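# Move the blue foam block into the tote

## Task

Locate the blue foam block lying on the room's floor and place it inside the tote next to the door so that no part of it sticks out past the tote's rim. The robot must not tip over or finish leaning, or the task fails. The block must stay in the tote on its own, without the robot holding it there.

## Robot and tools

Robot: TidyBot++, a four-caster mobile base (0.54 m long, 0.50 m wide, 0.38 m high) carrying a single seven-joint arm with a two-finger gripper. The shoulder sits 0.12 m ahead of the base centre and 0.68 m above the floor. Cameras: base_camera, fixed on the front of the base, and wrist_camera, which looks wherever the hand points. At the start the arm is folded with the hand aimed down, sticking out up to 0.08 m past the base front.

Frames: the base frame has its origin on the floor below the base centre, x forward, y left, z up. hand_pose is reported in it: the point halfway between the finger pads, with its z axis running out along the fingers and its y axis along the closing direction. The odometry frame is where the base frame was when the scene began. Heading is positive to the left, in -3.142 to 3.142.

execute_actions(actions, cameras): actions is a list holding one action or nothing; an empty list only reports state and images. An action may contain base, joints, or both, plus optional speeds; its motions start together. base takes exactly one key, each a relative offset from where the base last measured itself, not a pose: translate_m (metres, forward positive, -2 to 2), strafe_m (metres, left positive, -2 to 2) or rotate_rad (radians, counter-clockwise from above positive, -6.3 to 6.3). A drive that would need more than 8.667 s at its top speed is refused. joints is a set of absolute targets keyed by name, in radians: joint_1_rad (any angle; turns the whole arm about vertical, positive is clockwise from above, opposite to rotate_rad), joint_2_rad shoulder -2.249 to 2.249, joint_3_rad any angle, joint_4_rad elbow -2.579 to 2.579, joint_5_rad any angle, joint_6_rad wrist -2.099 to 2.099, joint_7_rad any angle (hand pointing down: positive is counter-clockwise from above; at 1.57 the fingers open toward left and right). gripper_pos is an absolute target from 0 (open, about 85 mm between pads) to 1 (closed); gap is roughly 85 x (1 - gripper_pos) mm. Any-angle joints take the short way, so turn in steps below half a turn. speeds caps top speed for this action only: translate_m and strafe_m 0.05 to 0.5 m/s, rotate_rad 0.1 to 1.57 rad/s (defaults are the maxima). cameras: list of base_camera, wrist_camera or all; omitted or null gives all, [] gives none. Unknown keys or out-of-range values make the whole call refused with no motion. A joint left out may keep pushing toward an earlier target.

wait(seconds): 0 to 10; commands nothing and returns state and images. zoom_image(camera, region): region is [x0, y0, x1, y1] in pixels of that camera's latest full image, origin top-left, at most 504 by 504. read_manual(section): only licence texts, no motion. finished_scene(scene): pass the current scene's number once the block rests in the tote; it cannot be undone and reports success.

Arm geometry: with joint_1_rad = 0, joint_3_rad = 3.14, joint_5_rad = 0 the arm moves in the vertical plane of the base x axis. Segment tilts from vertical (forward positive): upper arm (0.42 m) = joint_2_rad; forearm (0.31 m) = joint_2_rad - joint_4_rad; hand (0.31 m to the hand point) = that minus joint_6_rad. Forward reach from the shoulder is the sum of length x sin(tilt); height above it is the sum of length x cos(tilt). A downward hand can rise to roughly 0.94 m above the floor only near the base. Closed fingertips reach about 20 mm beyond the hand point.

Results: joint_positions, hand_pose, base_odometry (wheel counts, so slip shows as travel; drifts a few cm and degrees over many moves), base_tilt in degrees (forward/right positive, about 1 degree bias), motor_effort in percent with the peak of the last action in brackets, and a pictures line listing the image order. base_status and joint_status: done; off_target (stopped short, maybe still pushing); contact_stop or time_out (target dropped, holds in place). A base blocked by something may still say done after stopping short. "joint command not followed" with a "cause:" line means arm targets were withheld, typically a self-collision; joints then say not_followed and may retry later. on_its_own lists motion you did not command. For gripper 1, done means nothing was caught; off_target means the fingers closed on something. ARM HIT means a hard knock of the arm on the base or itself. MOTOR HOT warns from 60 °C; OVER-TEMPERATURE FAULT at 75 °C makes the arm sag, and keys then read limit_stop_at_motor_heat: resend those targets.

Accuracy: friction and sag leave the hand a centimetre or two off, more when stretched or loaded. To correct, send each joint its last command plus (desired minus reading); while holding something never command the currently read angle. Trust camera images over hand_pose.

Avoid: driving while the arm is caught on something around 0.8 m or higher (tipping), sideways shoves on a raised hand, driving the arm into objects (a torque sensor over 104.5 N m for joint_1 to joint_4 or 51.3 N m for joint_5 to joint_7 freezes the arm for 10 s), lowering fingers into the floor, dropping or flinging the block, and hard pushes. Backing away or pulling the arm in rights a slight lean. Thinking time lets the scene run with the last command held.

Each tool is called by a JSON object that holds its "op" and its "data", one argument or row to a line.

## Session

{"op": "execute_actions", "data": {
  "actions": []
}}

Scene clock: 0.00 s.
base_odometry: x=+0.000 y=+0.000 heading=+0.000 (m, m, rad; odometry frame)
base_tilt: forward=-0.1 right=+0.4 (deg)
base_status: not commanded
joint_positions: joint_1_rad=-0.015 joint_2_rad=-0.329 joint_3_rad=+3.133 joint_4_rad=-2.501 joint_5_rad=-0.025 joint_6_rad=-0.924 joint_7_rad=+1.532 gripper_pos=+0.000
joint_status: not commanded
motor_effort: joint_1_rad=+1 joint_2_rad=+2 joint_3_rad=+0 joint_4_rad=+7 joint_5_rad=+0 joint_6_rad=+0 joint_7_rad=+1 (%)
hand_pose: x=+0.2561 y=+0.0106 z=+0.5911 quat_wxyz=(-0.009, +1.000, -0.015, +0.022) (m; base frame)
pictures: base_camera, wrist_camera
Images, in order (width x height): base_camera 644x364, wrist_camera 644x476.

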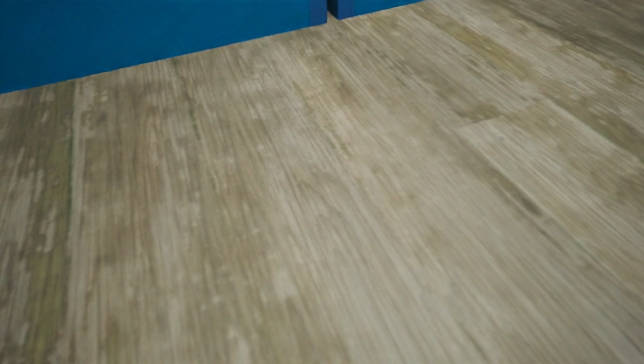

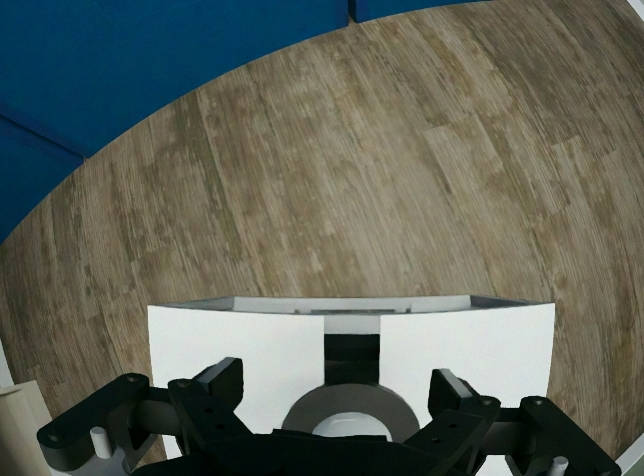

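{"op": "execute_actions", "data": {
  "actions": [
    {"joints":{"joint_6_rad":0.2,"joint_4_rad":-2.2}}
  ],
  "cameras": ["wrist_camera"]
}}

{"op": "execute_actions", "data": {
  "actions": [
    {"joints":{"joint_1_rad":1.5}}
  ],
  "cameras": ["wrist_camera"]
}}

{"op": "execute_actions", "data": {
  "actions": [
    {"joints":{"joint_1_rad":3.1}}
  ],
  "cameras": ["wrist_camera"]
}}

{"op": "execute_actions", "data": {
  "actions": [
    {"joints":{"joint_1_rad":4.7}}
  ],
  "cameras": ["wrist_camera"]
}}

Scene clock: 2.23 s.
base_odometry: x=+0.000 y=+0.000 heading=+0.000 (m, m, rad; odometry frame)
base_tilt: forward=-0.1 right=+0.4 (deg)
base_status: not commanded
joint_positions: joint_1_rad=-0.015 joint_2_rad=-0.329 joint_3_rad=+3.133 joint_4_rad=-2.208 joint_5_rad=-0.025 joint_6_rad=+0.177 joint_7_rad=+1.532 gripper_pos=+0.000
joint_status: all done
motor_effort: joint_1_rad=+0(0) joint_2_rad=-9(9) joint_3_rad=+0(0) joint_4_rad=+20(19) joint_5_rad=+0(0) joint_6_rad=+9(10) joint_7_rad=+1(0) (%)
hand_pose: x=+0.5910 y=+0.0119 z=+0.9435 quat_wxyz=(-0.026, +0.752, -0.016, +0.658) (m; base frame)
pictures: wrist_camera
Images, in order (width x height): wrist_camera 644x476.

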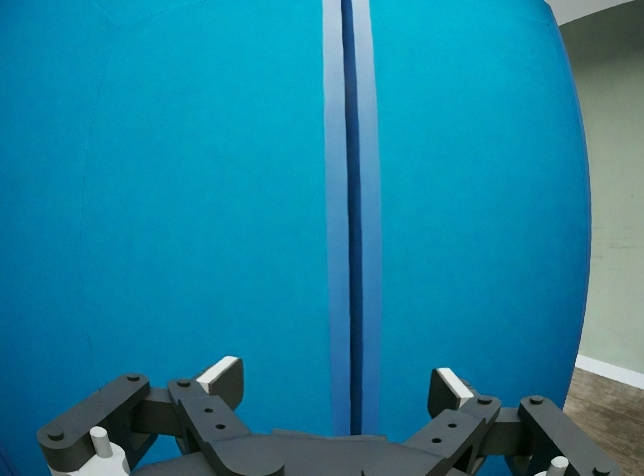

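Scene clock: 4.97 s.
base_odometry: x=+0.000 y=+0.000 heading=+0.000 (m, m, rad; odometry frame)
base_tilt: forward=-0.1 right=+0.4 (deg)
base_status: not commanded
joint_positions: joint_1_rad=+1.478 joint_2_rad=-0.329 joint_3_rad=+3.133 joint_4_rad=-2.208 joint_5_rad=-0.025 joint_6_rad=+0.177 joint_7_rad=+1.532 gripper_pos=+0.000
joint_status: all done
motor_effort: joint_1_rad=+0(1) joint_2_rad=-8(9) joint_3_rad=+0(1) joint_4_rad=+19(19) joint_5_rad=+0(0) joint_6_rad=+9(9) joint_7_rad=+1(1) (%)
hand_pose: x=+0.1677 y=-0.4697 z=+0.9435 quat_wxyz=(+0.428, +0.542, -0.522, +0.501) (m; base frame)
pictures: wrist_camera
Images, in order (width x height): wrist_camera 644x476.

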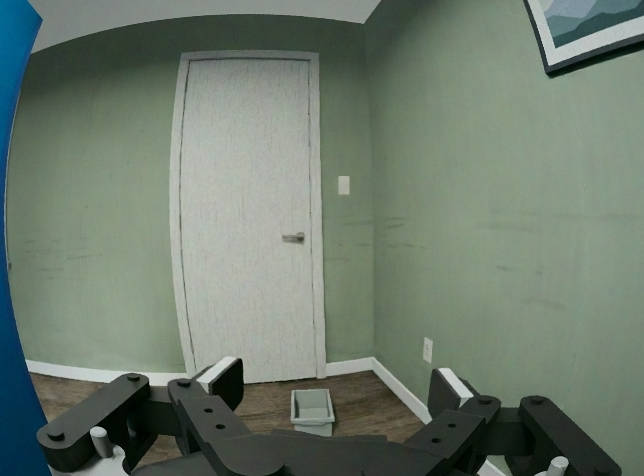

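Scene clock: 7.77 s.
base_odometry: x=+0.000 y=+0.000 heading=+0.000 (m, m, rad; odometry frame)
base_tilt: forward=-0.1 right=+0.4 (deg)
base_status: not commanded
joint_positions: joint_1_rad=+3.078 joint_2_rad=-0.329 joint_3_rad=+3.133 joint_4_rad=-2.208 joint_5_rad=-0.025 joint_6_rad=+0.177 joint_7_rad=+1.532 gripper_pos=+0.000
joint_status: all done
motor_effort: joint_1_rad=+0(1) joint_2_rad=-9(9) joint_3_rad=+0(1) joint_4_rad=+19(19) joint_5_rad=+0(0) joint_6_rad=+9(9) joint_7_rad=+0(1) (%)
hand_pose: x=-0.3519 y=-0.0349 z=+0.9435 quat_wxyz=(+0.658, +0.003, -0.752, +0.042) (m; base frame)
pictures: wrist_camera
Images, in order (width x height): wrist_camera 644x476.

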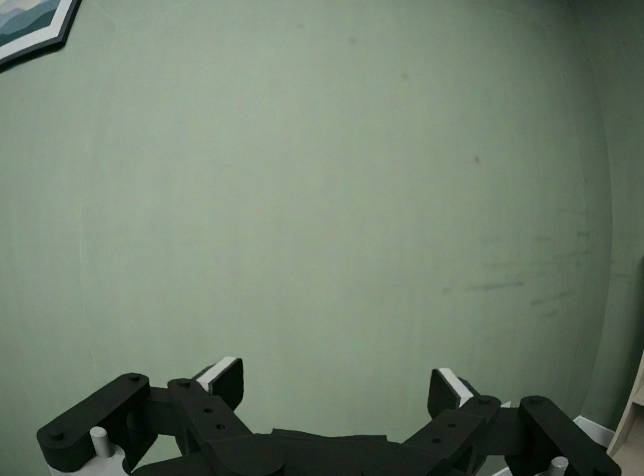

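Scene clock: 10.57 s.
base_odometry: x=+0.000 y=+0.000 heading=+0.000 (m, m, rad; odometry frame)
base_tilt: forward=-0.1 right=+0.4 (deg)
base_status: not commanded
joint_positions: joint_1_rad=+4.678 joint_2_rad=-0.329 joint_3_rad=+3.133 joint_4_rad=-2.208 joint_5_rad=-0.025 joint_6_rad=+0.177 joint_7_rad=+1.532 gripper_pos=+0.000
joint_status: all done
motor_effort: joint_1_rad=+0(2) joint_2_rad=-8(9) joint_3_rad=+0(1) joint_4_rad=+19(19) joint_5_rad=+0(0) joint_6_rad=+9(10) joint_7_rad=+1(1) (%)
hand_pose: x=+0.0978 y=+0.4717 z=+0.9435 quat_wxyz=(+0.488, -0.538, -0.526, -0.442) (m; base frame)
pictures: wrist_camera
Images, in order (width x height): wrist_camera 644x476.

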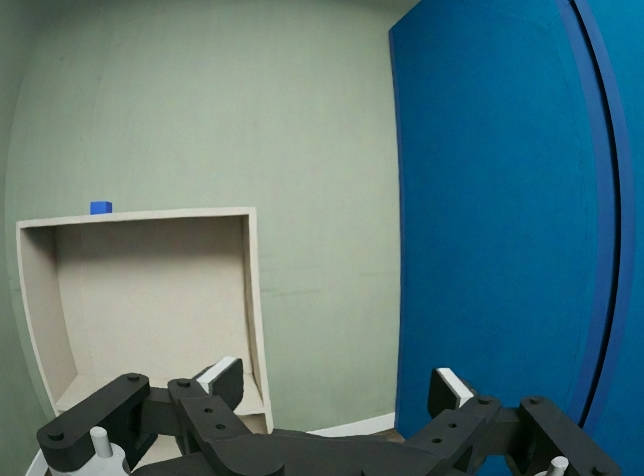

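{"op": "zoom_image", "data": {
  "camera": "wrist_camera",
  "region": [0,150,300,420]
}}

{"op": "execute_actions", "data": {
  "actions": [
    {"joints":{"joint_1_rad":4.0,"joint_6_rad":-0.4}}
  ],
  "cameras": ["wrist_camera"]
}}

{"op": "execute_actions", "data": {
  "actions": [
    {"joints":{"joint_1_rad":5.2}}
  ],
  "cameras": ["wrist_camera"]
}}

Region (0, 150, 300, 420) of wrist_camera's 644x476 image, scaled by 1.680; it fills the top 454 rows of this view, and the rest is white.

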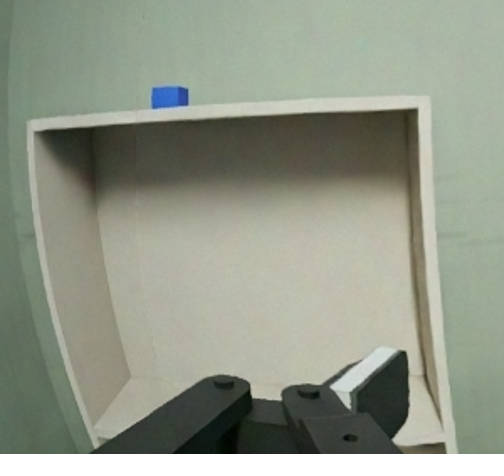

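Scene clock: 13.17 s.
base_odometry: x=+0.000 y=+0.000 heading=+0.000 (m, m, rad; odometry frame)
base_tilt: forward=-0.1 right=+0.4 (deg)
base_status: not commanded
joint_positions: joint_1_rad=+4.023 joint_2_rad=-0.329 joint_3_rad=+3.133 joint_4_rad=-2.208 joint_5_rad=-0.025 joint_6_rad=-0.363 joint_7_rad=+1.532 gripper_pos=+0.000
joint_status: all done
motor_effort: joint_1_rad=+1(1) joint_2_rad=-7(8) joint_3_rad=+0(1) joint_4_rad=+18(19) joint_5_rad=+0(0) joint_6_rad=+8(9) joint_7_rad=+1(1) (%)
hand_pose: x=-0.1461 y=+0.3090 z=+0.7906 quat_wxyz=(+0.400, -0.404, -0.805, -0.169) (m; base frame)
pictures: wrist_camera
Images, in order (width x height): wrist_camera 644x476.

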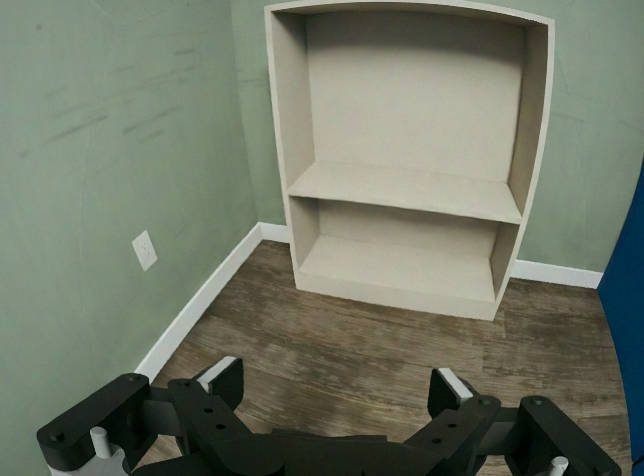

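Scene clock: 15.63 s.
base_odometry: x=+0.000 y=+0.000 heading=+0.000 (m, m, rad; odometry frame)
base_tilt: forward=-0.1 right=+0.4 (deg)
base_status: not commanded
joint_positions: joint_1_rad=+5.177 joint_2_rad=-0.329 joint_3_rad=+3.133 joint_4_rad=-2.208 joint_5_rad=-0.025 joint_6_rad=-0.363 joint_7_rad=+1.532 gripper_pos=+0.000
joint_status: all done
motor_effort: joint_1_rad=+0(1) joint_2_rad=-8(7) joint_3_rad=+0(1) joint_4_rad=+19(18) joint_5_rad=+0(1) joint_6_rad=+8(7) joint_7_rad=+1(1) (%)
hand_pose: x=+0.2944 y=+0.3675 z=+0.7906 quat_wxyz=(+0.243, -0.778, -0.455, -0.360) (m; base frame)
pictures: wrist_camera
Images, in order (width x height): wrist_camera 644x476.

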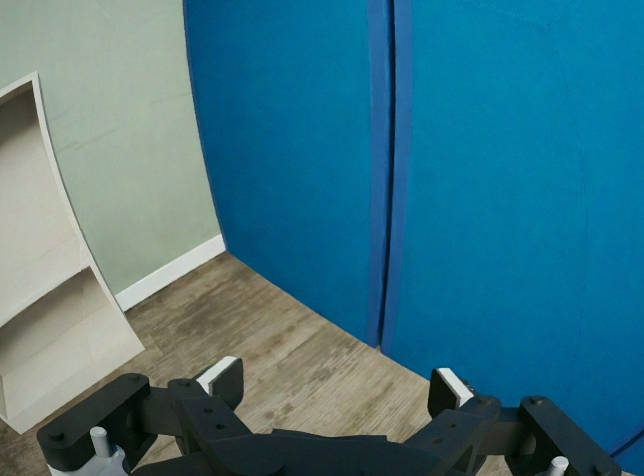

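{"op": "execute_actions", "data": {
  "actions": [
    {"joints":{"joint_1_rad":7.2}}
  ],
  "cameras": ["wrist_camera"]
}}

Scene clock: 18.97 s.
base_odometry: x=+0.000 y=+0.000 heading=+0.000 (m, m, rad; odometry frame)
base_tilt: forward=-0.1 right=+0.4 (deg)
base_status: not commanded
joint_positions: joint_1_rad=+7.177 joint_2_rad=-0.329 joint_3_rad=+3.133 joint_4_rad=-2.208 joint_5_rad=-0.025 joint_6_rad=-0.363 joint_7_rad=+1.532 gripper_pos=+0.000
joint_status: all done
motor_effort: joint_1_rad=+0(0) joint_2_rad=-8(8) joint_3_rad=+0(1) joint_4_rad=+18(18) joint_5_rad=+0(1) joint_6_rad=+8(7) joint_7_rad=+1(1) (%)
hand_pose: x=+0.3802 y=-0.3124 z=+0.7906 quat_wxyz=(-0.171, -0.803, +0.409, -0.399) (m; base frame)
pictures: wrist_camera
Images, in order (width x height): wrist_camera 644x476.

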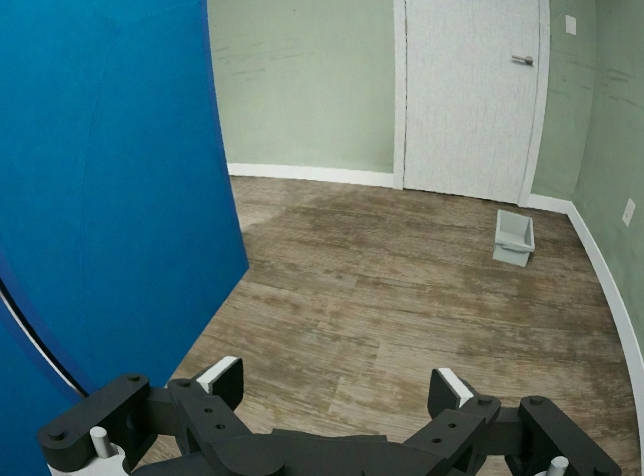

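{"op": "execute_actions", "data": {
  "actions": [
    {"base":{"strafe_m":-1.4},"joints":{"joint_1_rad":6.5}}
  ]
}}

Scene clock: 26.70 s.
base_odometry: x=+0.001 y=-1.254 heading=+0.030 (m, m, rad; odometry frame)
base_tilt: forward=-0.1 right=+0.4 (deg)
base_status: strafe_m time_out (by the wheels' count: -1.254 of -1.400)
joint_positions: joint_1_rad=+6.520 joint_2_rad=-0.327 joint_3_rad=+3.139 joint_4_rad=-2.207 joint_5_rad=-0.025 joint_6_rad=-0.369 joint_7_rad=+1.532 gripper_pos=+0.000
joint_status: all done
motor_effort: joint_1_rad=+0(6) joint_2_rad=-10(13) joint_3_rad=+0(9) joint_4_rad=+18(20) joint_5_rad=+0(1) joint_6_rad=+7(8) joint_7_rad=+0(1) (%)
hand_pose: x=+0.5156 y=-0.0899 z=+0.7893 quat_wxyz=(-0.033, -0.893, +0.131, -0.430) (m; base frame)
pictures: base_camera, wrist_camera
Images, in order (width x height): base_camera 644x364, wrist_camera 644x476.

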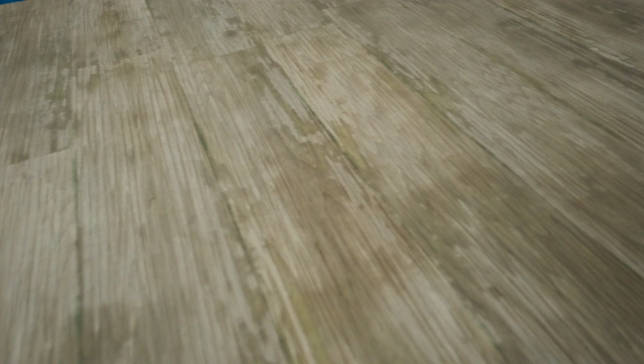

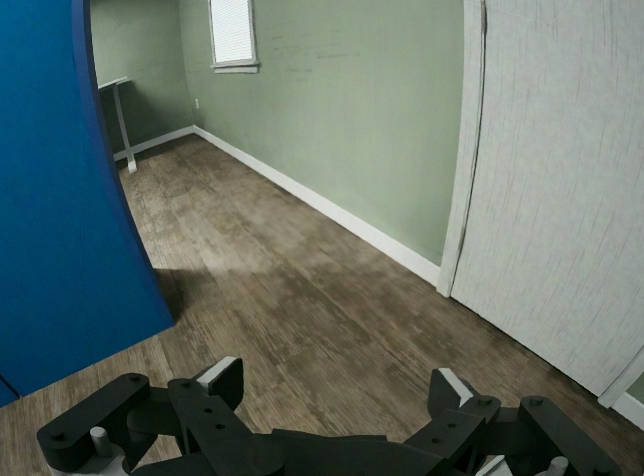

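{"op": "execute_actions", "data": {
  "actions": [
    {"base":{"strafe_m":0.1},"joints":{"joint_1_rad":7.9,"joint_6_rad":-0.7}}
  ],
  "cameras": ["wrist_camera"]
}}

Scene clock: 29.73 s.
base_odometry: x=-0.002 y=-1.154 heading=+0.029 (m, m, rad; odometry frame)
base_tilt: forward=-0.1 right=+0.4 (deg)
base_status: done
joint_positions: joint_1_rad=+7.877 joint_2_rad=-0.327 joint_3_rad=+3.139 joint_4_rad=-2.207 joint_5_rad=-0.025 joint_6_rad=-0.661 joint_7_rad=+1.532 gripper_pos=+0.000
joint_status: all done
motor_effort: joint_1_rad=+0(2) joint_2_rad=-6(9) joint_3_rad=+0(2) joint_4_rad=+17(18) joint_5_rad=+0(1) joint_6_rad=+6(8) joint_7_rad=+1(1) (%)
hand_pose: x=+0.1184 y=-0.3402 z=+0.7278 quat_wxyz=(-0.200, -0.650, +0.700, -0.218) (m; base frame)
pictures: wrist_camera
Images, in order (width x height): wrist_camera 644x476.

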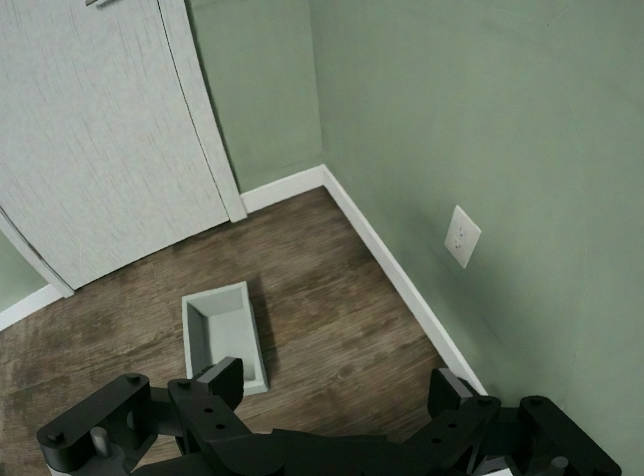

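{"op": "execute_actions", "data": {
  "actions": [
    {"base":{"translate_m":0.2},"joints":{"joint_1_rad":6.28,"joint_6_rad":-0.3}}
  ],
  "cameras": []
}}

{"op": "execute_actions", "data": {
  "actions": [
    {"base":{"rotate_rad":0.45}}
  ]
}}

Scene clock: 33.47 s.
base_odometry: x=+0.198 y=-1.148 heading=+0.029 (m, m, rad; odometry frame)
base_tilt: forward=-0.1 right=+0.4 (deg)
base_status: done
joint_positions: joint_1_rad=+6.303 joint_2_rad=-0.327 joint_3_rad=+3.139 joint_4_rad=-2.207 joint_5_rad=-0.025 joint_6_rad=-0.338 joint_7_rad=+1.532 gripper_pos=+0.000
joint_status: all done
motor_effort: joint_1_rad=+0(1) joint_2_rad=-8(8) joint_3_rad=+0(2) joint_4_rad=+18(18) joint_5_rad=-1(1) joint_6_rad=+7(8) joint_7_rad=+1(1) (%)
hand_pose: x=+0.5316 y=-0.0028 z=+0.7969 quat_wxyz=(+0.013, -0.895, +0.033, -0.445) (m; base frame)
pictures: none
No camera images: the call's "cameras" was empty. Leave "cameras" out to get every camera's image.

Scene clock: 34.83 s.
base_odometry: x=+0.198 y=-1.148 heading=+0.479 (m, m, rad; odometry frame)
base_tilt: forward=-0.1 right=+0.4 (deg)
base_status: done
joint_positions: joint_1_rad=+6.297 joint_2_rad=-0.327 joint_3_rad=+3.138 joint_4_rad=-2.207 joint_5_rad=-0.025 joint_6_rad=-0.337 joint_7_rad=+1.532 gripper_pos=+0.000
joint_status: not commanded
motor_effort: joint_1_rad=+1(1) joint_2_rad=-8(8) joint_3_rad=+0(1) joint_4_rad=+18(18) joint_5_rad=+0(0) joint_6_rad=+8(7) joint_7_rad=+1(1) (%)
hand_pose: x=+0.5318 y=-0.0003 z=+0.7972 quat_wxyz=(+0.015, -0.895, +0.031, -0.446) (m; base frame)
pictures: base_camera, wrist_camera
Images, in order (width x height): base_camera 644x364, wrist_camera 644x476.

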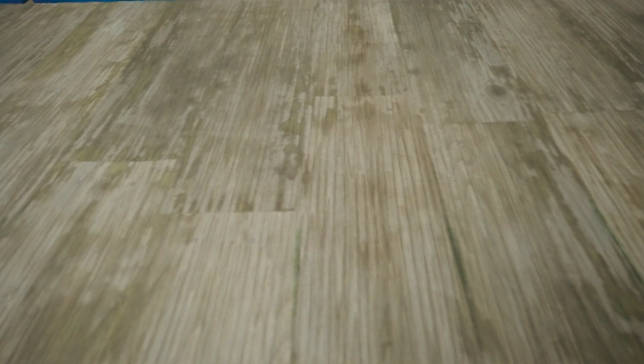

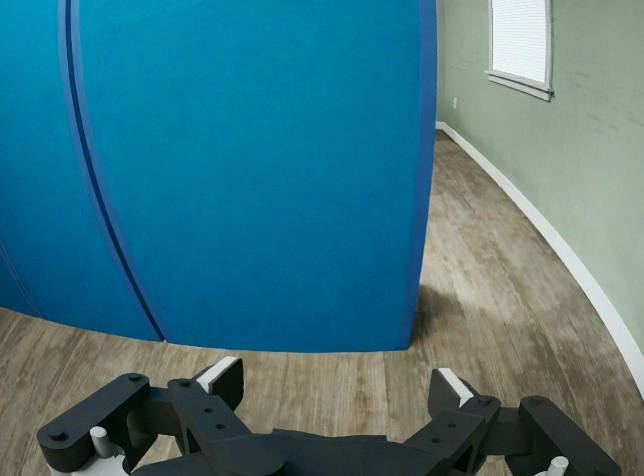

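{"op": "execute_actions", "data": {
  "actions": [
    {"base":{"strafe_m":-0.4},"joints":{"joint_1_rad":6.9,"joint_6_rad":-0.6}}
  ],
  "cameras": ["wrist_camera"]
}}

Scene clock: 37.53 s.
base_odometry: x=+0.383 y=-1.502 heading=+0.479 (m, m, rad; odometry frame)
base_tilt: forward=-0.1 right=+0.5 (deg)
base_status: done
joint_positions: joint_1_rad=+6.879 joint_2_rad=-0.327 joint_3_rad=+3.138 joint_4_rad=-2.207 joint_5_rad=-0.025 joint_6_rad=-0.561 joint_7_rad=+1.532 gripper_pos=+0.000
joint_status: all done
motor_effort: joint_1_rad=+0(1) joint_2_rad=-7(9) joint_3_rad=+0(2) joint_4_rad=+17(19) joint_5_rad=+0(1) joint_6_rad=+7(8) joint_7_rad=+1(1) (%)
hand_pose: x=+0.4249 y=-0.1991 z=+0.7467 quat_wxyz=(-0.085, -0.891, +0.299, -0.333) (m; base frame)
pictures: wrist_camera
Images, in order (width x height): wrist_camera 644x476.

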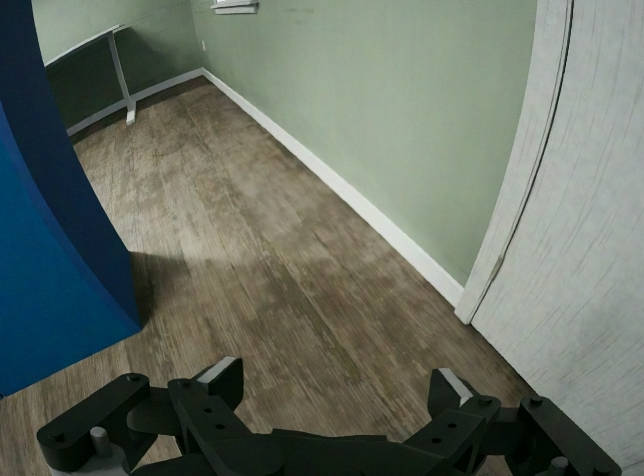

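{"op": "execute_actions", "data": {
  "actions": [
    {"base":{"translate_m":0.35},"joints":{"joint_1_rad":6.28,"joint_6_rad":-0.75}}
  ]
}}

Scene clock: 40.13 s.
base_odometry: x=+0.694 y=-1.341 heading=+0.479 (m, m, rad; odometry frame)
base_tilt: forward=-0.1 right=+0.4 (deg)
base_status: done
joint_positions: joint_1_rad=+6.303 joint_2_rad=-0.325 joint_3_rad=+3.138 joint_4_rad=-2.207 joint_5_rad=-0.025 joint_6_rad=-0.711 joint_7_rad=+1.532 gripper_pos=+0.000
joint_status: all done
motor_effort: joint_1_rad=+0(2) joint_2_rad=-5(10) joint_3_rad=+0(1) joint_4_rad=+17(18) joint_5_rad=+0(1) joint_6_rad=+6(6) joint_7_rad=+1(1) (%)
hand_pose: x=+0.4463 y=+0.0011 z=+0.7188 quat_wxyz=(+0.013, -0.962, +0.033, -0.271) (m; base frame)
pictures: base_camera, wrist_camera
Images, in order (width x height): base_camera 644x364, wrist_camera 644x476.

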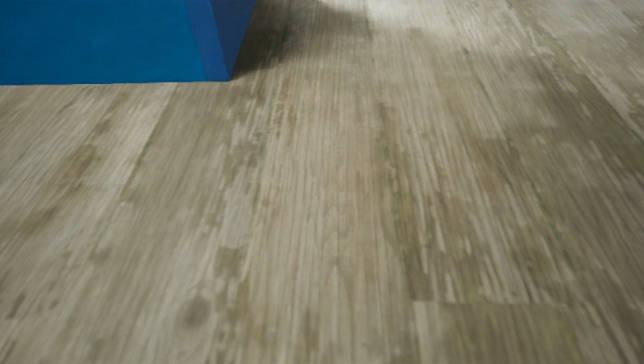

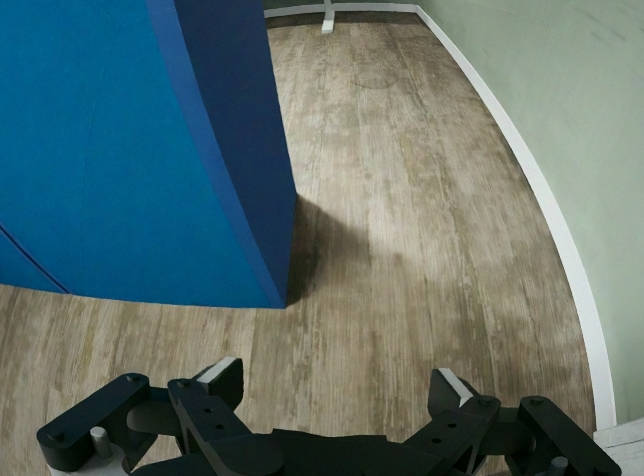

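{"op": "execute_actions", "data": {
  "actions": [
    {"base":{"strafe_m":-0.28},"joints":{"joint_6_rad":-0.5}}
  ],
  "cameras": []
}}

{"op": "execute_actions", "data": {
  "actions": [
    {"base":{"translate_m":1.5},"joints":{"joint_1_rad":5.6}}
  ]
}}

Scene clock: 43.30 s.
base_odometry: x=+0.823 y=-1.590 heading=+0.479 (m, m, rad; odometry frame)
base_tilt: forward=-0.1 right=+0.4 (deg)
base_status: done
joint_positions: joint_1_rad=+6.302 joint_2_rad=-0.325 joint_3_rad=+3.138 joint_4_rad=-2.203 joint_5_rad=-0.025 joint_6_rad=-0.522 joint_7_rad=+1.532 gripper_pos=+0.000
joint_status: all done
motor_effort: joint_1_rad=+1(0) joint_2_rad=-7(8) joint_3_rad=+1(2) joint_4_rad=+17(20) joint_5_rad=+0(1) joint_6_rad=+7(7) joint_7_rad=+0(1) (%)
hand_pose: x=+0.4945 y=-0.0007 z=+0.7560 quat_wxyz=(+0.013, -0.931, +0.033, -0.362) (m; base frame)
pictures: none
No camera images: the call's "cameras" was empty. Leave "cameras" out to get every camera's image.

Scene clock: 47.67 s.
base_odometry: x=+2.155 y=-0.899 heading=+0.479 (m, m, rad; odometry frame)
base_tilt: forward=-0.1 right=+0.4 (deg)
base_status: done
joint_positions: joint_1_rad=+5.623 joint_2_rad=-0.326 joint_3_rad=+3.138 joint_4_rad=-2.203 joint_5_rad=-0.025 joint_6_rad=-0.522 joint_7_rad=+1.532 gripper_pos=+0.000
joint_status: all done
motor_effort: joint_1_rad=+0(2) joint_2_rad=-6(9) joint_3_rad=+0(1) joint_4_rad=+18(18) joint_5_rad=+0(1) joint_6_rad=+7(7) joint_7_rad=+1(1) (%)
hand_pose: x=+0.4115 y=+0.2354 z=+0.7563 quat_wxyz=(+0.133, -0.889, -0.279, -0.337) (m; base frame)
pictures: base_camera, wrist_camera
Images, in order (width x height): base_camera 644x364, wrist_camera 644x476.

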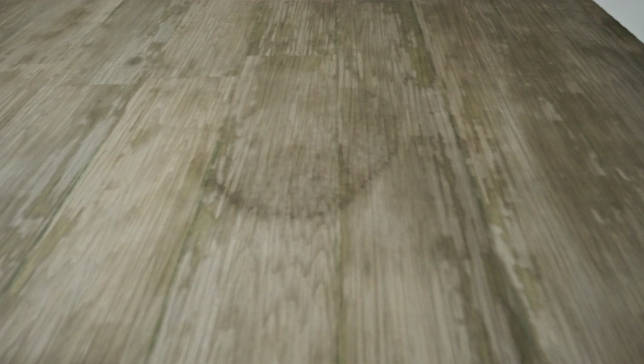

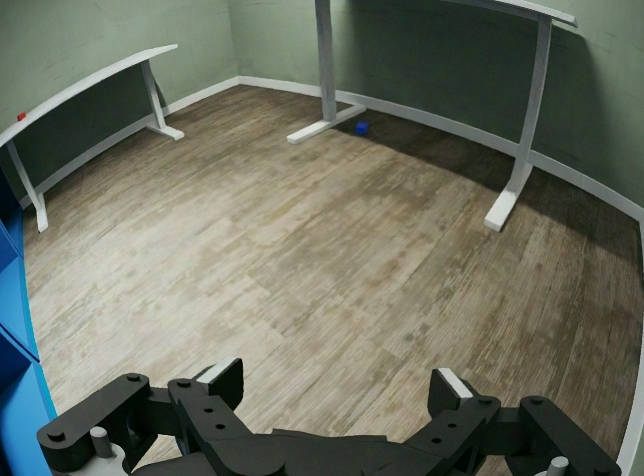

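{"op": "execute_actions", "data": {
  "actions": [
    {"base":{"translate_m":0.55},"joints":{"joint_1_rad":6.28}}
  ],
  "cameras": []
}}

{"op": "execute_actions", "data": {
  "actions": [
    {"base":{"strafe_m":1.3}}
  ]
}}

Scene clock: 50.57 s.
base_odometry: x=+2.643 y=-0.645 heading=+0.479 (m, m, rad; odometry frame)
base_tilt: forward=-0.1 right=+0.4 (deg)
base_status: done
joint_positions: joint_1_rad=+6.257 joint_2_rad=-0.325 joint_3_rad=+3.138 joint_4_rad=-2.203 joint_5_rad=-0.025 joint_6_rad=-0.522 joint_7_rad=+1.532 gripper_pos=+0.000
joint_status: all done
motor_effort: joint_1_rad=+0(2) joint_2_rad=-8(9) joint_3_rad=+0(1) joint_4_rad=+18(18) joint_5_rad=+0(1) joint_6_rad=+7(7) joint_7_rad=+1(1) (%)
hand_pose: x=+0.4942 y=+0.0164 z=+0.7561 quat_wxyz=(+0.022, -0.932, +0.012, -0.362) (m; base frame)
pictures: none
No camera images: the call's "cameras" was empty. Leave "cameras" out to get every camera's image.

Scene clock: 54.53 s.
base_odometry: x=+2.045 y=+0.509 heading=+0.479 (m, m, rad; odometry frame)
base_tilt: forward=-0.1 right=+0.4 (deg)
base_status: done
joint_positions: joint_1_rad=+6.258 joint_2_rad=-0.325 joint_3_rad=+3.138 joint_4_rad=-2.203 joint_5_rad=-0.025 joint_6_rad=-0.522 joint_7_rad=+1.532 gripper_pos=+0.000
joint_status: not commanded
motor_effort: joint_1_rad=+0(1) joint_2_rad=-7(8) joint_3_rad=+0(1) joint_4_rad=+17(17) joint_5_rad=-1(1) joint_6_rad=+8(7) joint_7_rad=+1(1) (%)
hand_pose: x=+0.4942 y=+0.0161 z=+0.7561 quat_wxyz=(+0.022, -0.932, +0.012, -0.362) (m; base frame)
pictures: base_camera, wrist_camera
Images, in order (width x height): base_camera 644x364, wrist_camera 644x476.

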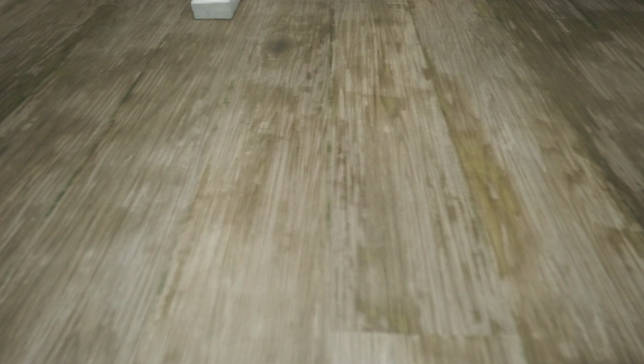

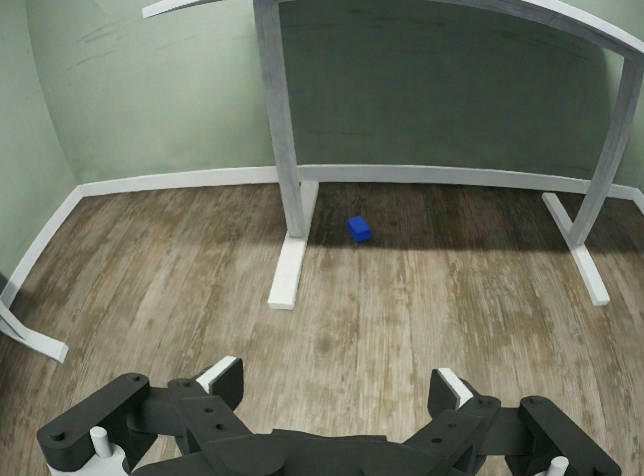

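{"op": "execute_actions", "data": {
  "actions": [
    {"joints":{"joint_1_rad":6.283,"joint_2_rad":1.5,"joint_3_rad":3.14,"joint_4_rad":-1.1,"joint_5_rad":0,"joint_6_rad":-0.54,"joint_7_rad":1.57}}
  ],
  "cameras": []
}}

{"op": "execute_actions", "data": {
  "actions": [
    {"base":{"translate_m":0.5}}
  ]
}}

Scene clock: 58.93 s.
base_odometry: x=+2.045 y=+0.509 heading=+0.479 (m, m, rad; odometry frame)
base_tilt: forward=+0.0 right=+0.4 (deg)
base_status: not commanded
joint_positions: joint_1_rad=+6.258 joint_2_rad=+1.493 joint_3_rad=+3.138 joint_4_rad=-1.123 joint_5_rad=-0.025 joint_6_rad=-0.522 joint_7_rad=+1.540 gripper_pos=+0.000
joint_status: all done
motor_effort: joint_1_rad=+0(1) joint_2_rad=-47(50) joint_3_rad=-1(1) joint_4_rad=+8(17) joint_5_rad=+0(1) joint_6_rad=+1(7) joint_7_rad=+1(1) (%)
hand_pose: x=+0.6968 y=+0.0220 z=+0.1314 quat_wxyz=(+0.008, -1.000, +0.013, -0.001) (m; base frame)
pictures: none
No camera images: the call's "cameras" was empty. Leave "cameras" out to get every camera's image.

Scene clock: 61.27 s.
base_odometry: x=+2.489 y=+0.740 heading=+0.479 (m, m, rad; odometry frame)
base_tilt: forward=+0.0 right=+0.4 (deg)
base_status: done
joint_positions: joint_1_rad=+6.259 joint_2_rad=+1.493 joint_3_rad=+3.138 joint_4_rad=-1.113 joint_5_rad=-0.025 joint_6_rad=-0.522 joint_7_rad=+1.540 gripper_pos=+0.000
joint_status: not commanded
motor_effort: joint_1_rad=+0(2) joint_2_rad=-48(51) joint_3_rad=-1(1) joint_4_rad=+7(9) joint_5_rad=+0(1) joint_6_rad=+1(2) joint_7_rad=+1(1) (%)
hand_pose: x=+0.7024 y=+0.0215 z=+0.1327 quat_wxyz=(+0.008, -1.000, +0.014, -0.006) (m; base frame)
pictures: base_camera, wrist_camera
Images, in order (width x height): base_camera 644x364, wrist_camera 644x476.

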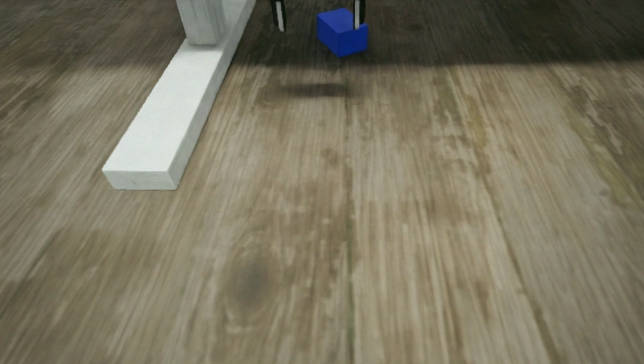

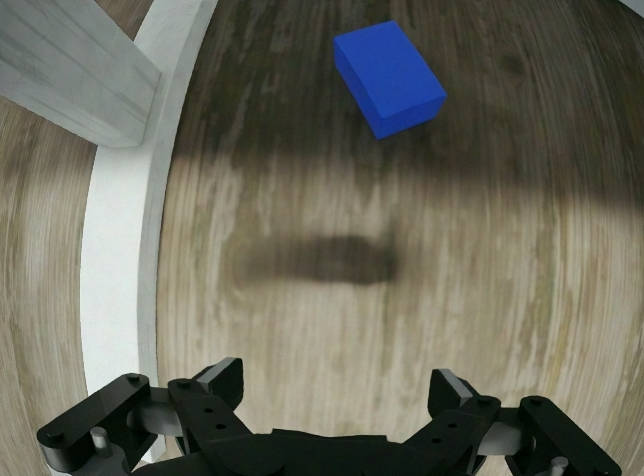

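{"op": "execute_actions", "data": {
  "actions": [
    {"base":{"strafe_m":-0.05},"joints":{"joint_2_rad":1.6,"joint_4_rad":-0.99,"joint_7_rad":2.08}}
  ],
  "cameras": []
}}

{"op": "execute_actions", "data": {
  "actions": [
    {"base":{"translate_m":0.18},"speeds":{"translate_m":0.2}}
  ]
}}

Scene clock: 64.20 s.
base_odometry: x=+2.512 y=+0.695 heading=+0.480 (m, m, rad; odometry frame)
base_tilt: forward=+0.0 right=+0.4 (deg)
base_status: done
joint_positions: joint_1_rad=+6.280 joint_2_rad=+1.591 joint_3_rad=+3.138 joint_4_rad=-1.009 joint_5_rad=-0.025 joint_6_rad=-0.522 joint_7_rad=+2.064 gripper_pos=+0.000
joint_status: all done
motor_effort: joint_1_rad=+1(4) joint_2_rad=-49(51) joint_3_rad=+0(2) joint_4_rad=+7(9) joint_5_rad=+0(1) joint_6_rad=+1(2) joint_7_rad=+0(1) (%)
hand_pose: x=+0.7079 y=+0.0089 z=+0.0927 quat_wxyz=(+0.005, -0.972, -0.235, -0.011) (m; base frame)
pictures: none
No camera images: the call's "cameras" was empty. Leave "cameras" out to get every camera's image.

Scene clock: 65.83 s.
base_odometry: x=+2.672 y=+0.778 heading=+0.479 (m, m, rad; odometry frame)
base_tilt: forward=-0.1 right=+0.4 (deg)
base_status: done
joint_positions: joint_1_rad=+6.280 joint_2_rad=+1.592 joint_3_rad=+3.138 joint_4_rad=-1.005 joint_5_rad=-0.025 joint_6_rad=-0.522 joint_7_rad=+2.064 gripper_pos=+0.000
joint_status: not commanded
motor_effort: joint_1_rad=+0(1) joint_2_rad=-48(51) joint_3_rad=-1(1) joint_4_rad=+7(9) joint_5_rad=-1(1) joint_6_rad=+1(2) joint_7_rad=+1(0) (%)
hand_pose: x=+0.7093 y=+0.0089 z=+0.0927 quat_wxyz=(+0.005, -0.972, -0.235, -0.013) (m; base frame)
pictures: base_camera, wrist_camera
Images, in order (width x height): base_camera 644x364, wrist_camera 644x476.

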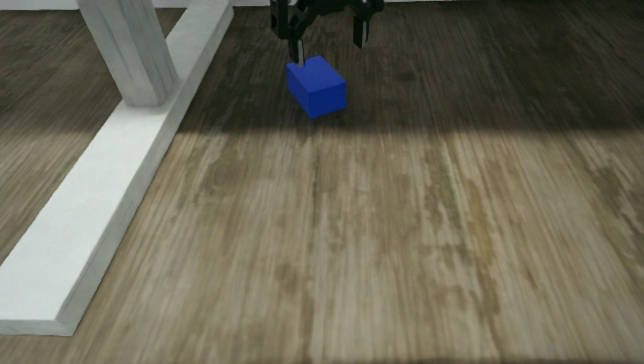

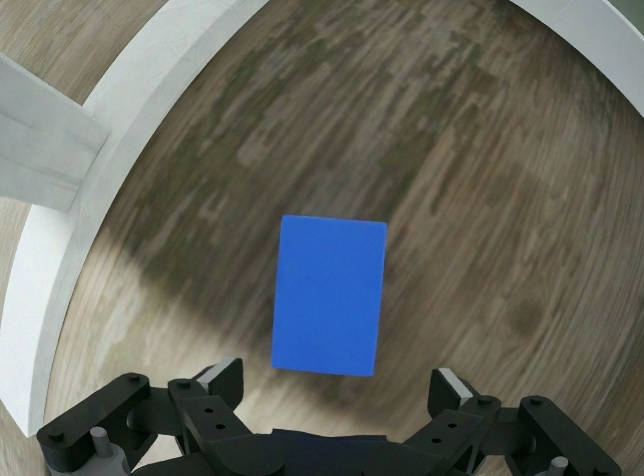

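{"op": "execute_actions", "data": {
  "actions": [
    {"base":{"strafe_m":0.017}}
  ],
  "cameras": []
}}

{"op": "execute_actions", "data": {
  "actions": [
    {"base":{"translate_m":0.027}}
  ],
  "cameras": []
}}

{"op": "execute_actions", "data": {
  "actions": [
    {"joints":{"joint_2_rad":1.68,"joint_4_rad":-0.96,"joint_6_rad":-0.51}}
  ]
}}

Scene clock: 67.30 s.
base_odometry: x=+2.664 y=+0.794 heading=+0.479 (m, m, rad; odometry frame)
base_tilt: forward=-0.1 right=+0.4 (deg)
base_status: done
joint_positions: joint_1_rad=+6.278 joint_2_rad=+1.592 joint_3_rad=+3.138 joint_4_rad=-1.005 joint_5_rad=-0.025 joint_6_rad=-0.522 joint_7_rad=+2.064 gripper_pos=+0.000
joint_status: not commanded
motor_effort: joint_1_rad=+0(3) joint_2_rad=-49(49) joint_3_rad=-1(2) joint_4_rad=+8(8) joint_5_rad=+0(1) joint_6_rad=+2(2) joint_7_rad=+1(1) (%)
hand_pose: x=+0.7092 y=+0.0105 z=+0.0927 quat_wxyz=(+0.005, -0.972, -0.236, -0.013) (m; base frame)
pictures: none
No camera images: the call's "cameras" was empty. Leave "cameras" out to get every camera's image.

Scene clock: 68.10 s.
base_odometry: x=+2.688 y=+0.806 heading=+0.479 (m, m, rad; odometry frame)
base_tilt: forward=+0.0 right=+0.4 (deg)
base_status: done
joint_positions: joint_1_rad=+6.278 joint_2_rad=+1.593 joint_3_rad=+3.138 joint_4_rad=-1.000 joint_5_rad=-0.025 joint_6_rad=-0.522 joint_7_rad=+2.064 gripper_pos=+0.000
joint_status: not commanded
motor_effort: joint_1_rad=+0(2) joint_2_rad=-48(50) joint_3_rad=-1(2) joint_4_rad=+7(9) joint_5_rad=+0(1) joint_6_rad=+1(2) joint_7_rad=+1(1) (%)
hand_pose: x=+0.7117 y=+0.0105 z=+0.0932 quat_wxyz=(+0.005, -0.972, -0.236, -0.015) (m; base frame)
pictures: none
No camera images: the call's "cameras" was empty. Leave "cameras" out to get every camera's image.

Scene clock: 69.10 s.
base_odometry: x=+2.688 y=+0.806 heading=+0.479 (m, m, rad; odometry frame)
base_tilt: forward=+0.0 right=+0.4 (deg)
base_status: not commanded
joint_positions: joint_1_rad=+6.278 joint_2_rad=+1.678 joint_3_rad=+3.138 joint_4_rad=-0.977 joint_5_rad=-0.025 joint_6_rad=-0.522 joint_7_rad=+2.064 gripper_pos=+0.000
joint_status: all done
motor_effort: joint_1_rad=+0(0) joint_2_rad=-47(50) joint_3_rad=-1(1) joint_4_rad=+7(8) joint_5_rad=+0(0) joint_6_rad=+1(2) joint_7_rad=+1(1) (%)
hand_pose: x=+0.6734 y=+0.0103 z=+0.0480 quat_wxyz=(+0.012, -0.972, -0.236, +0.015) (m; base frame)
pictures: base_camera, wrist_camera
Images, in order (width x height): base_camera 644x364, wrist_camera 644x476.

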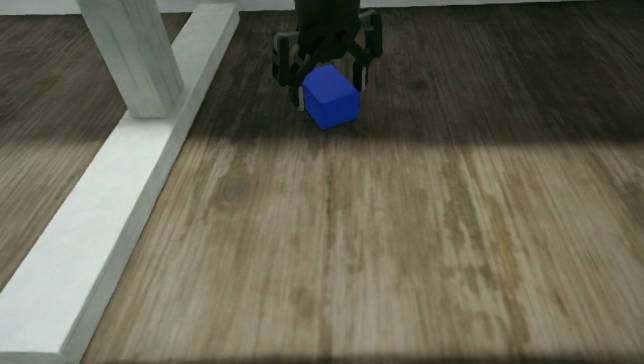

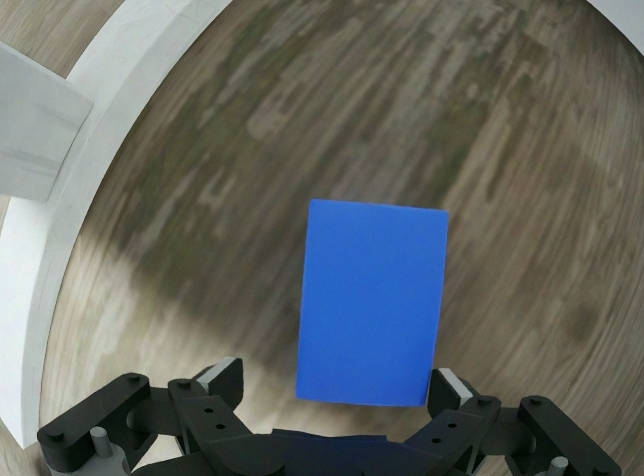

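{"op": "execute_actions", "data": {
  "actions": [
    {"base":{"translate_m":0.034},"joints":{"joint_2_rad":1.70,"joint_4_rad":-0.93}}
  ]
}}

Scene clock: 70.23 s.
base_odometry: x=+2.718 y=+0.822 heading=+0.480 (m, m, rad; odometry frame)
base_tilt: forward=+0.0 right=+0.4 (deg)
base_status: done
joint_positions: joint_1_rad=+6.278 joint_2_rad=+1.692 joint_3_rad=+3.138 joint_4_rad=-0.946 joint_5_rad=-0.025 joint_6_rad=-0.522 joint_7_rad=+2.064 gripper_pos=+0.000
joint_status: all done
motor_effort: joint_1_rad=+0(1) joint_2_rad=-48(49) joint_3_rad=-1(1) joint_4_rad=+7(8) joint_5_rad=-1(0) joint_6_rad=+1(0) joint_7_rad=+1(1) (%)
hand_pose: x=+0.6825 y=+0.0103 z=+0.0443 quat_wxyz=(+0.010, -0.972, -0.236, +0.007) (m; base frame)
pictures: base_camera, wrist_camera
Images, in order (width x height): base_camera 644x364, wrist_camera 644x476.

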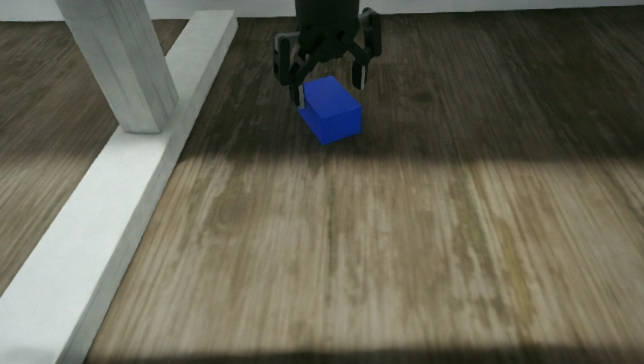

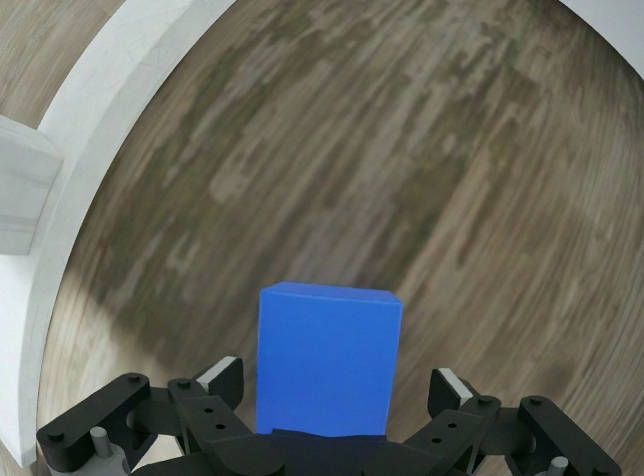

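{"op": "execute_actions", "data": {
  "actions": [
    {"joints":{"joint_2_rad":1.735,"joint_4_rad":-0.90}}
  ]
}}

{"op": "execute_actions", "data": {
  "actions": [
    {"joints":{"gripper_pos":1}}
  ]
}}

Scene clock: 71.43 s.
base_odometry: x=+2.718 y=+0.822 heading=+0.480 (m, m, rad; odometry frame)
base_tilt: forward=+0.0 right=+0.4 (deg)
base_status: not commanded
joint_positions: joint_1_rad=+6.278 joint_2_rad=+1.720 joint_3_rad=+3.138 joint_4_rad=-0.916 joint_5_rad=-0.025 joint_6_rad=-0.522 joint_7_rad=+2.064 gripper_pos=+0.000
joint_status: all done
motor_effort: joint_1_rad=+0(0) joint_2_rad=-48(49) joint_3_rad=-1(1) joint_4_rad=+7(6) joint_5_rad=+0(0) joint_6_rad=+2(1) joint_7_rad=+1(1) (%)
hand_pose: x=+0.6817 y=+0.0103 z=+0.0328 quat_wxyz=(+0.010, -0.972, -0.236, +0.007) (m; base frame)
pictures: base_camera, wrist_camera
Images, in order (width x height): base_camera 644x364, wrist_camera 644x476.

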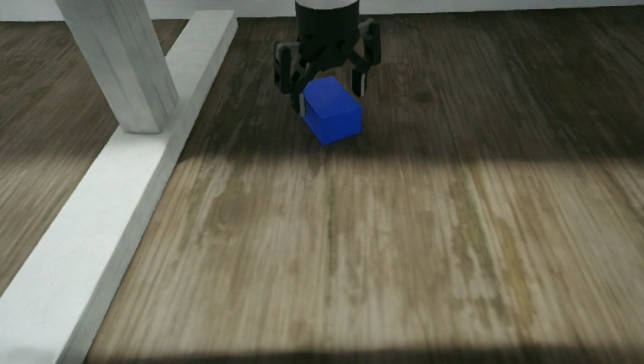

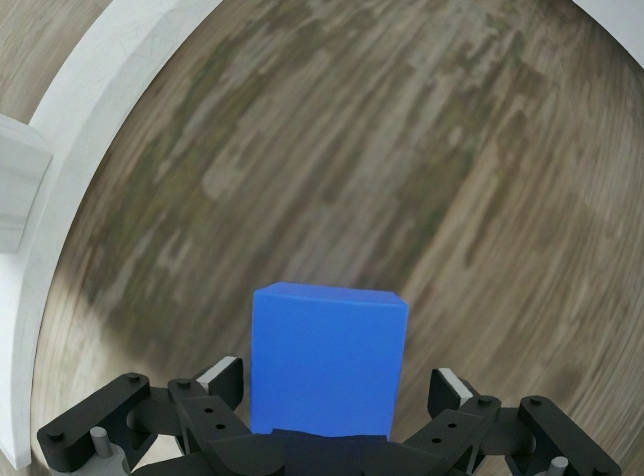

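Scene clock: 72.53 s.
base_odometry: x=+2.718 y=+0.822 heading=+0.480 (m, m, rad; odometry frame)
base_tilt: forward=+0.0 right=+0.4 (deg)
base_status: not commanded
joint_positions: joint_1_rad=+6.278 joint_2_rad=+1.719 joint_3_rad=+3.138 joint_4_rad=-0.915 joint_5_rad=-0.025 joint_6_rad=-0.524 joint_7_rad=+2.064 gripper_pos=+0.388
joint_status: gripper_pos off_target (ended at +0.388, target +1.000)
motor_effort: joint_1_rad=+1(1) joint_2_rad=-44(47) joint_3_rad=-1(1) joint_4_rad=+9(12) joint_5_rad=+0(0) joint_6_rad=+5(8) joint_7_rad=+1(1) (%)
hand_pose: x=+0.6830 y=+0.0103 z=+0.0340 quat_wxyz=(+0.010, -0.972, -0.236, +0.006) (m; base frame)
pictures: base_camera, wrist_camera
Images, in order (width x height): base_camera 644x364, wrist_camera 644x476.

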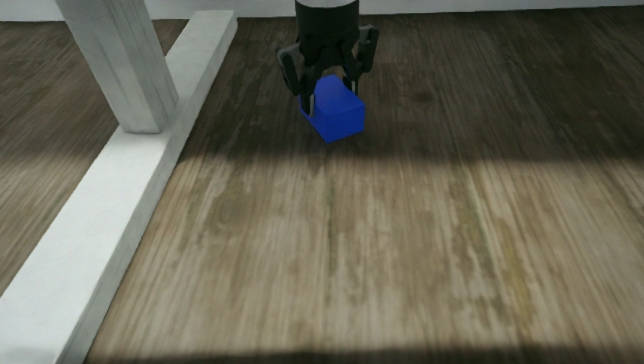

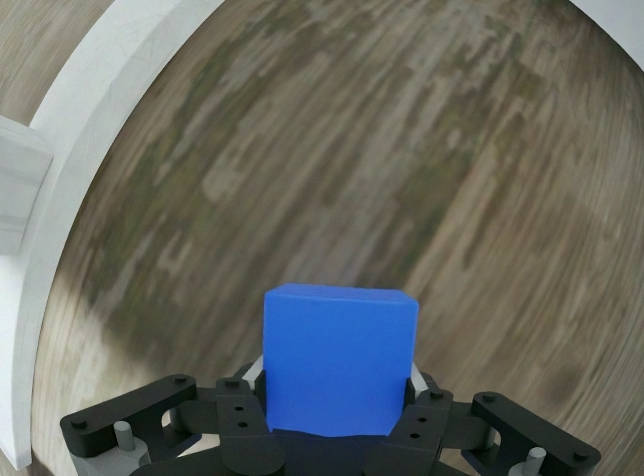

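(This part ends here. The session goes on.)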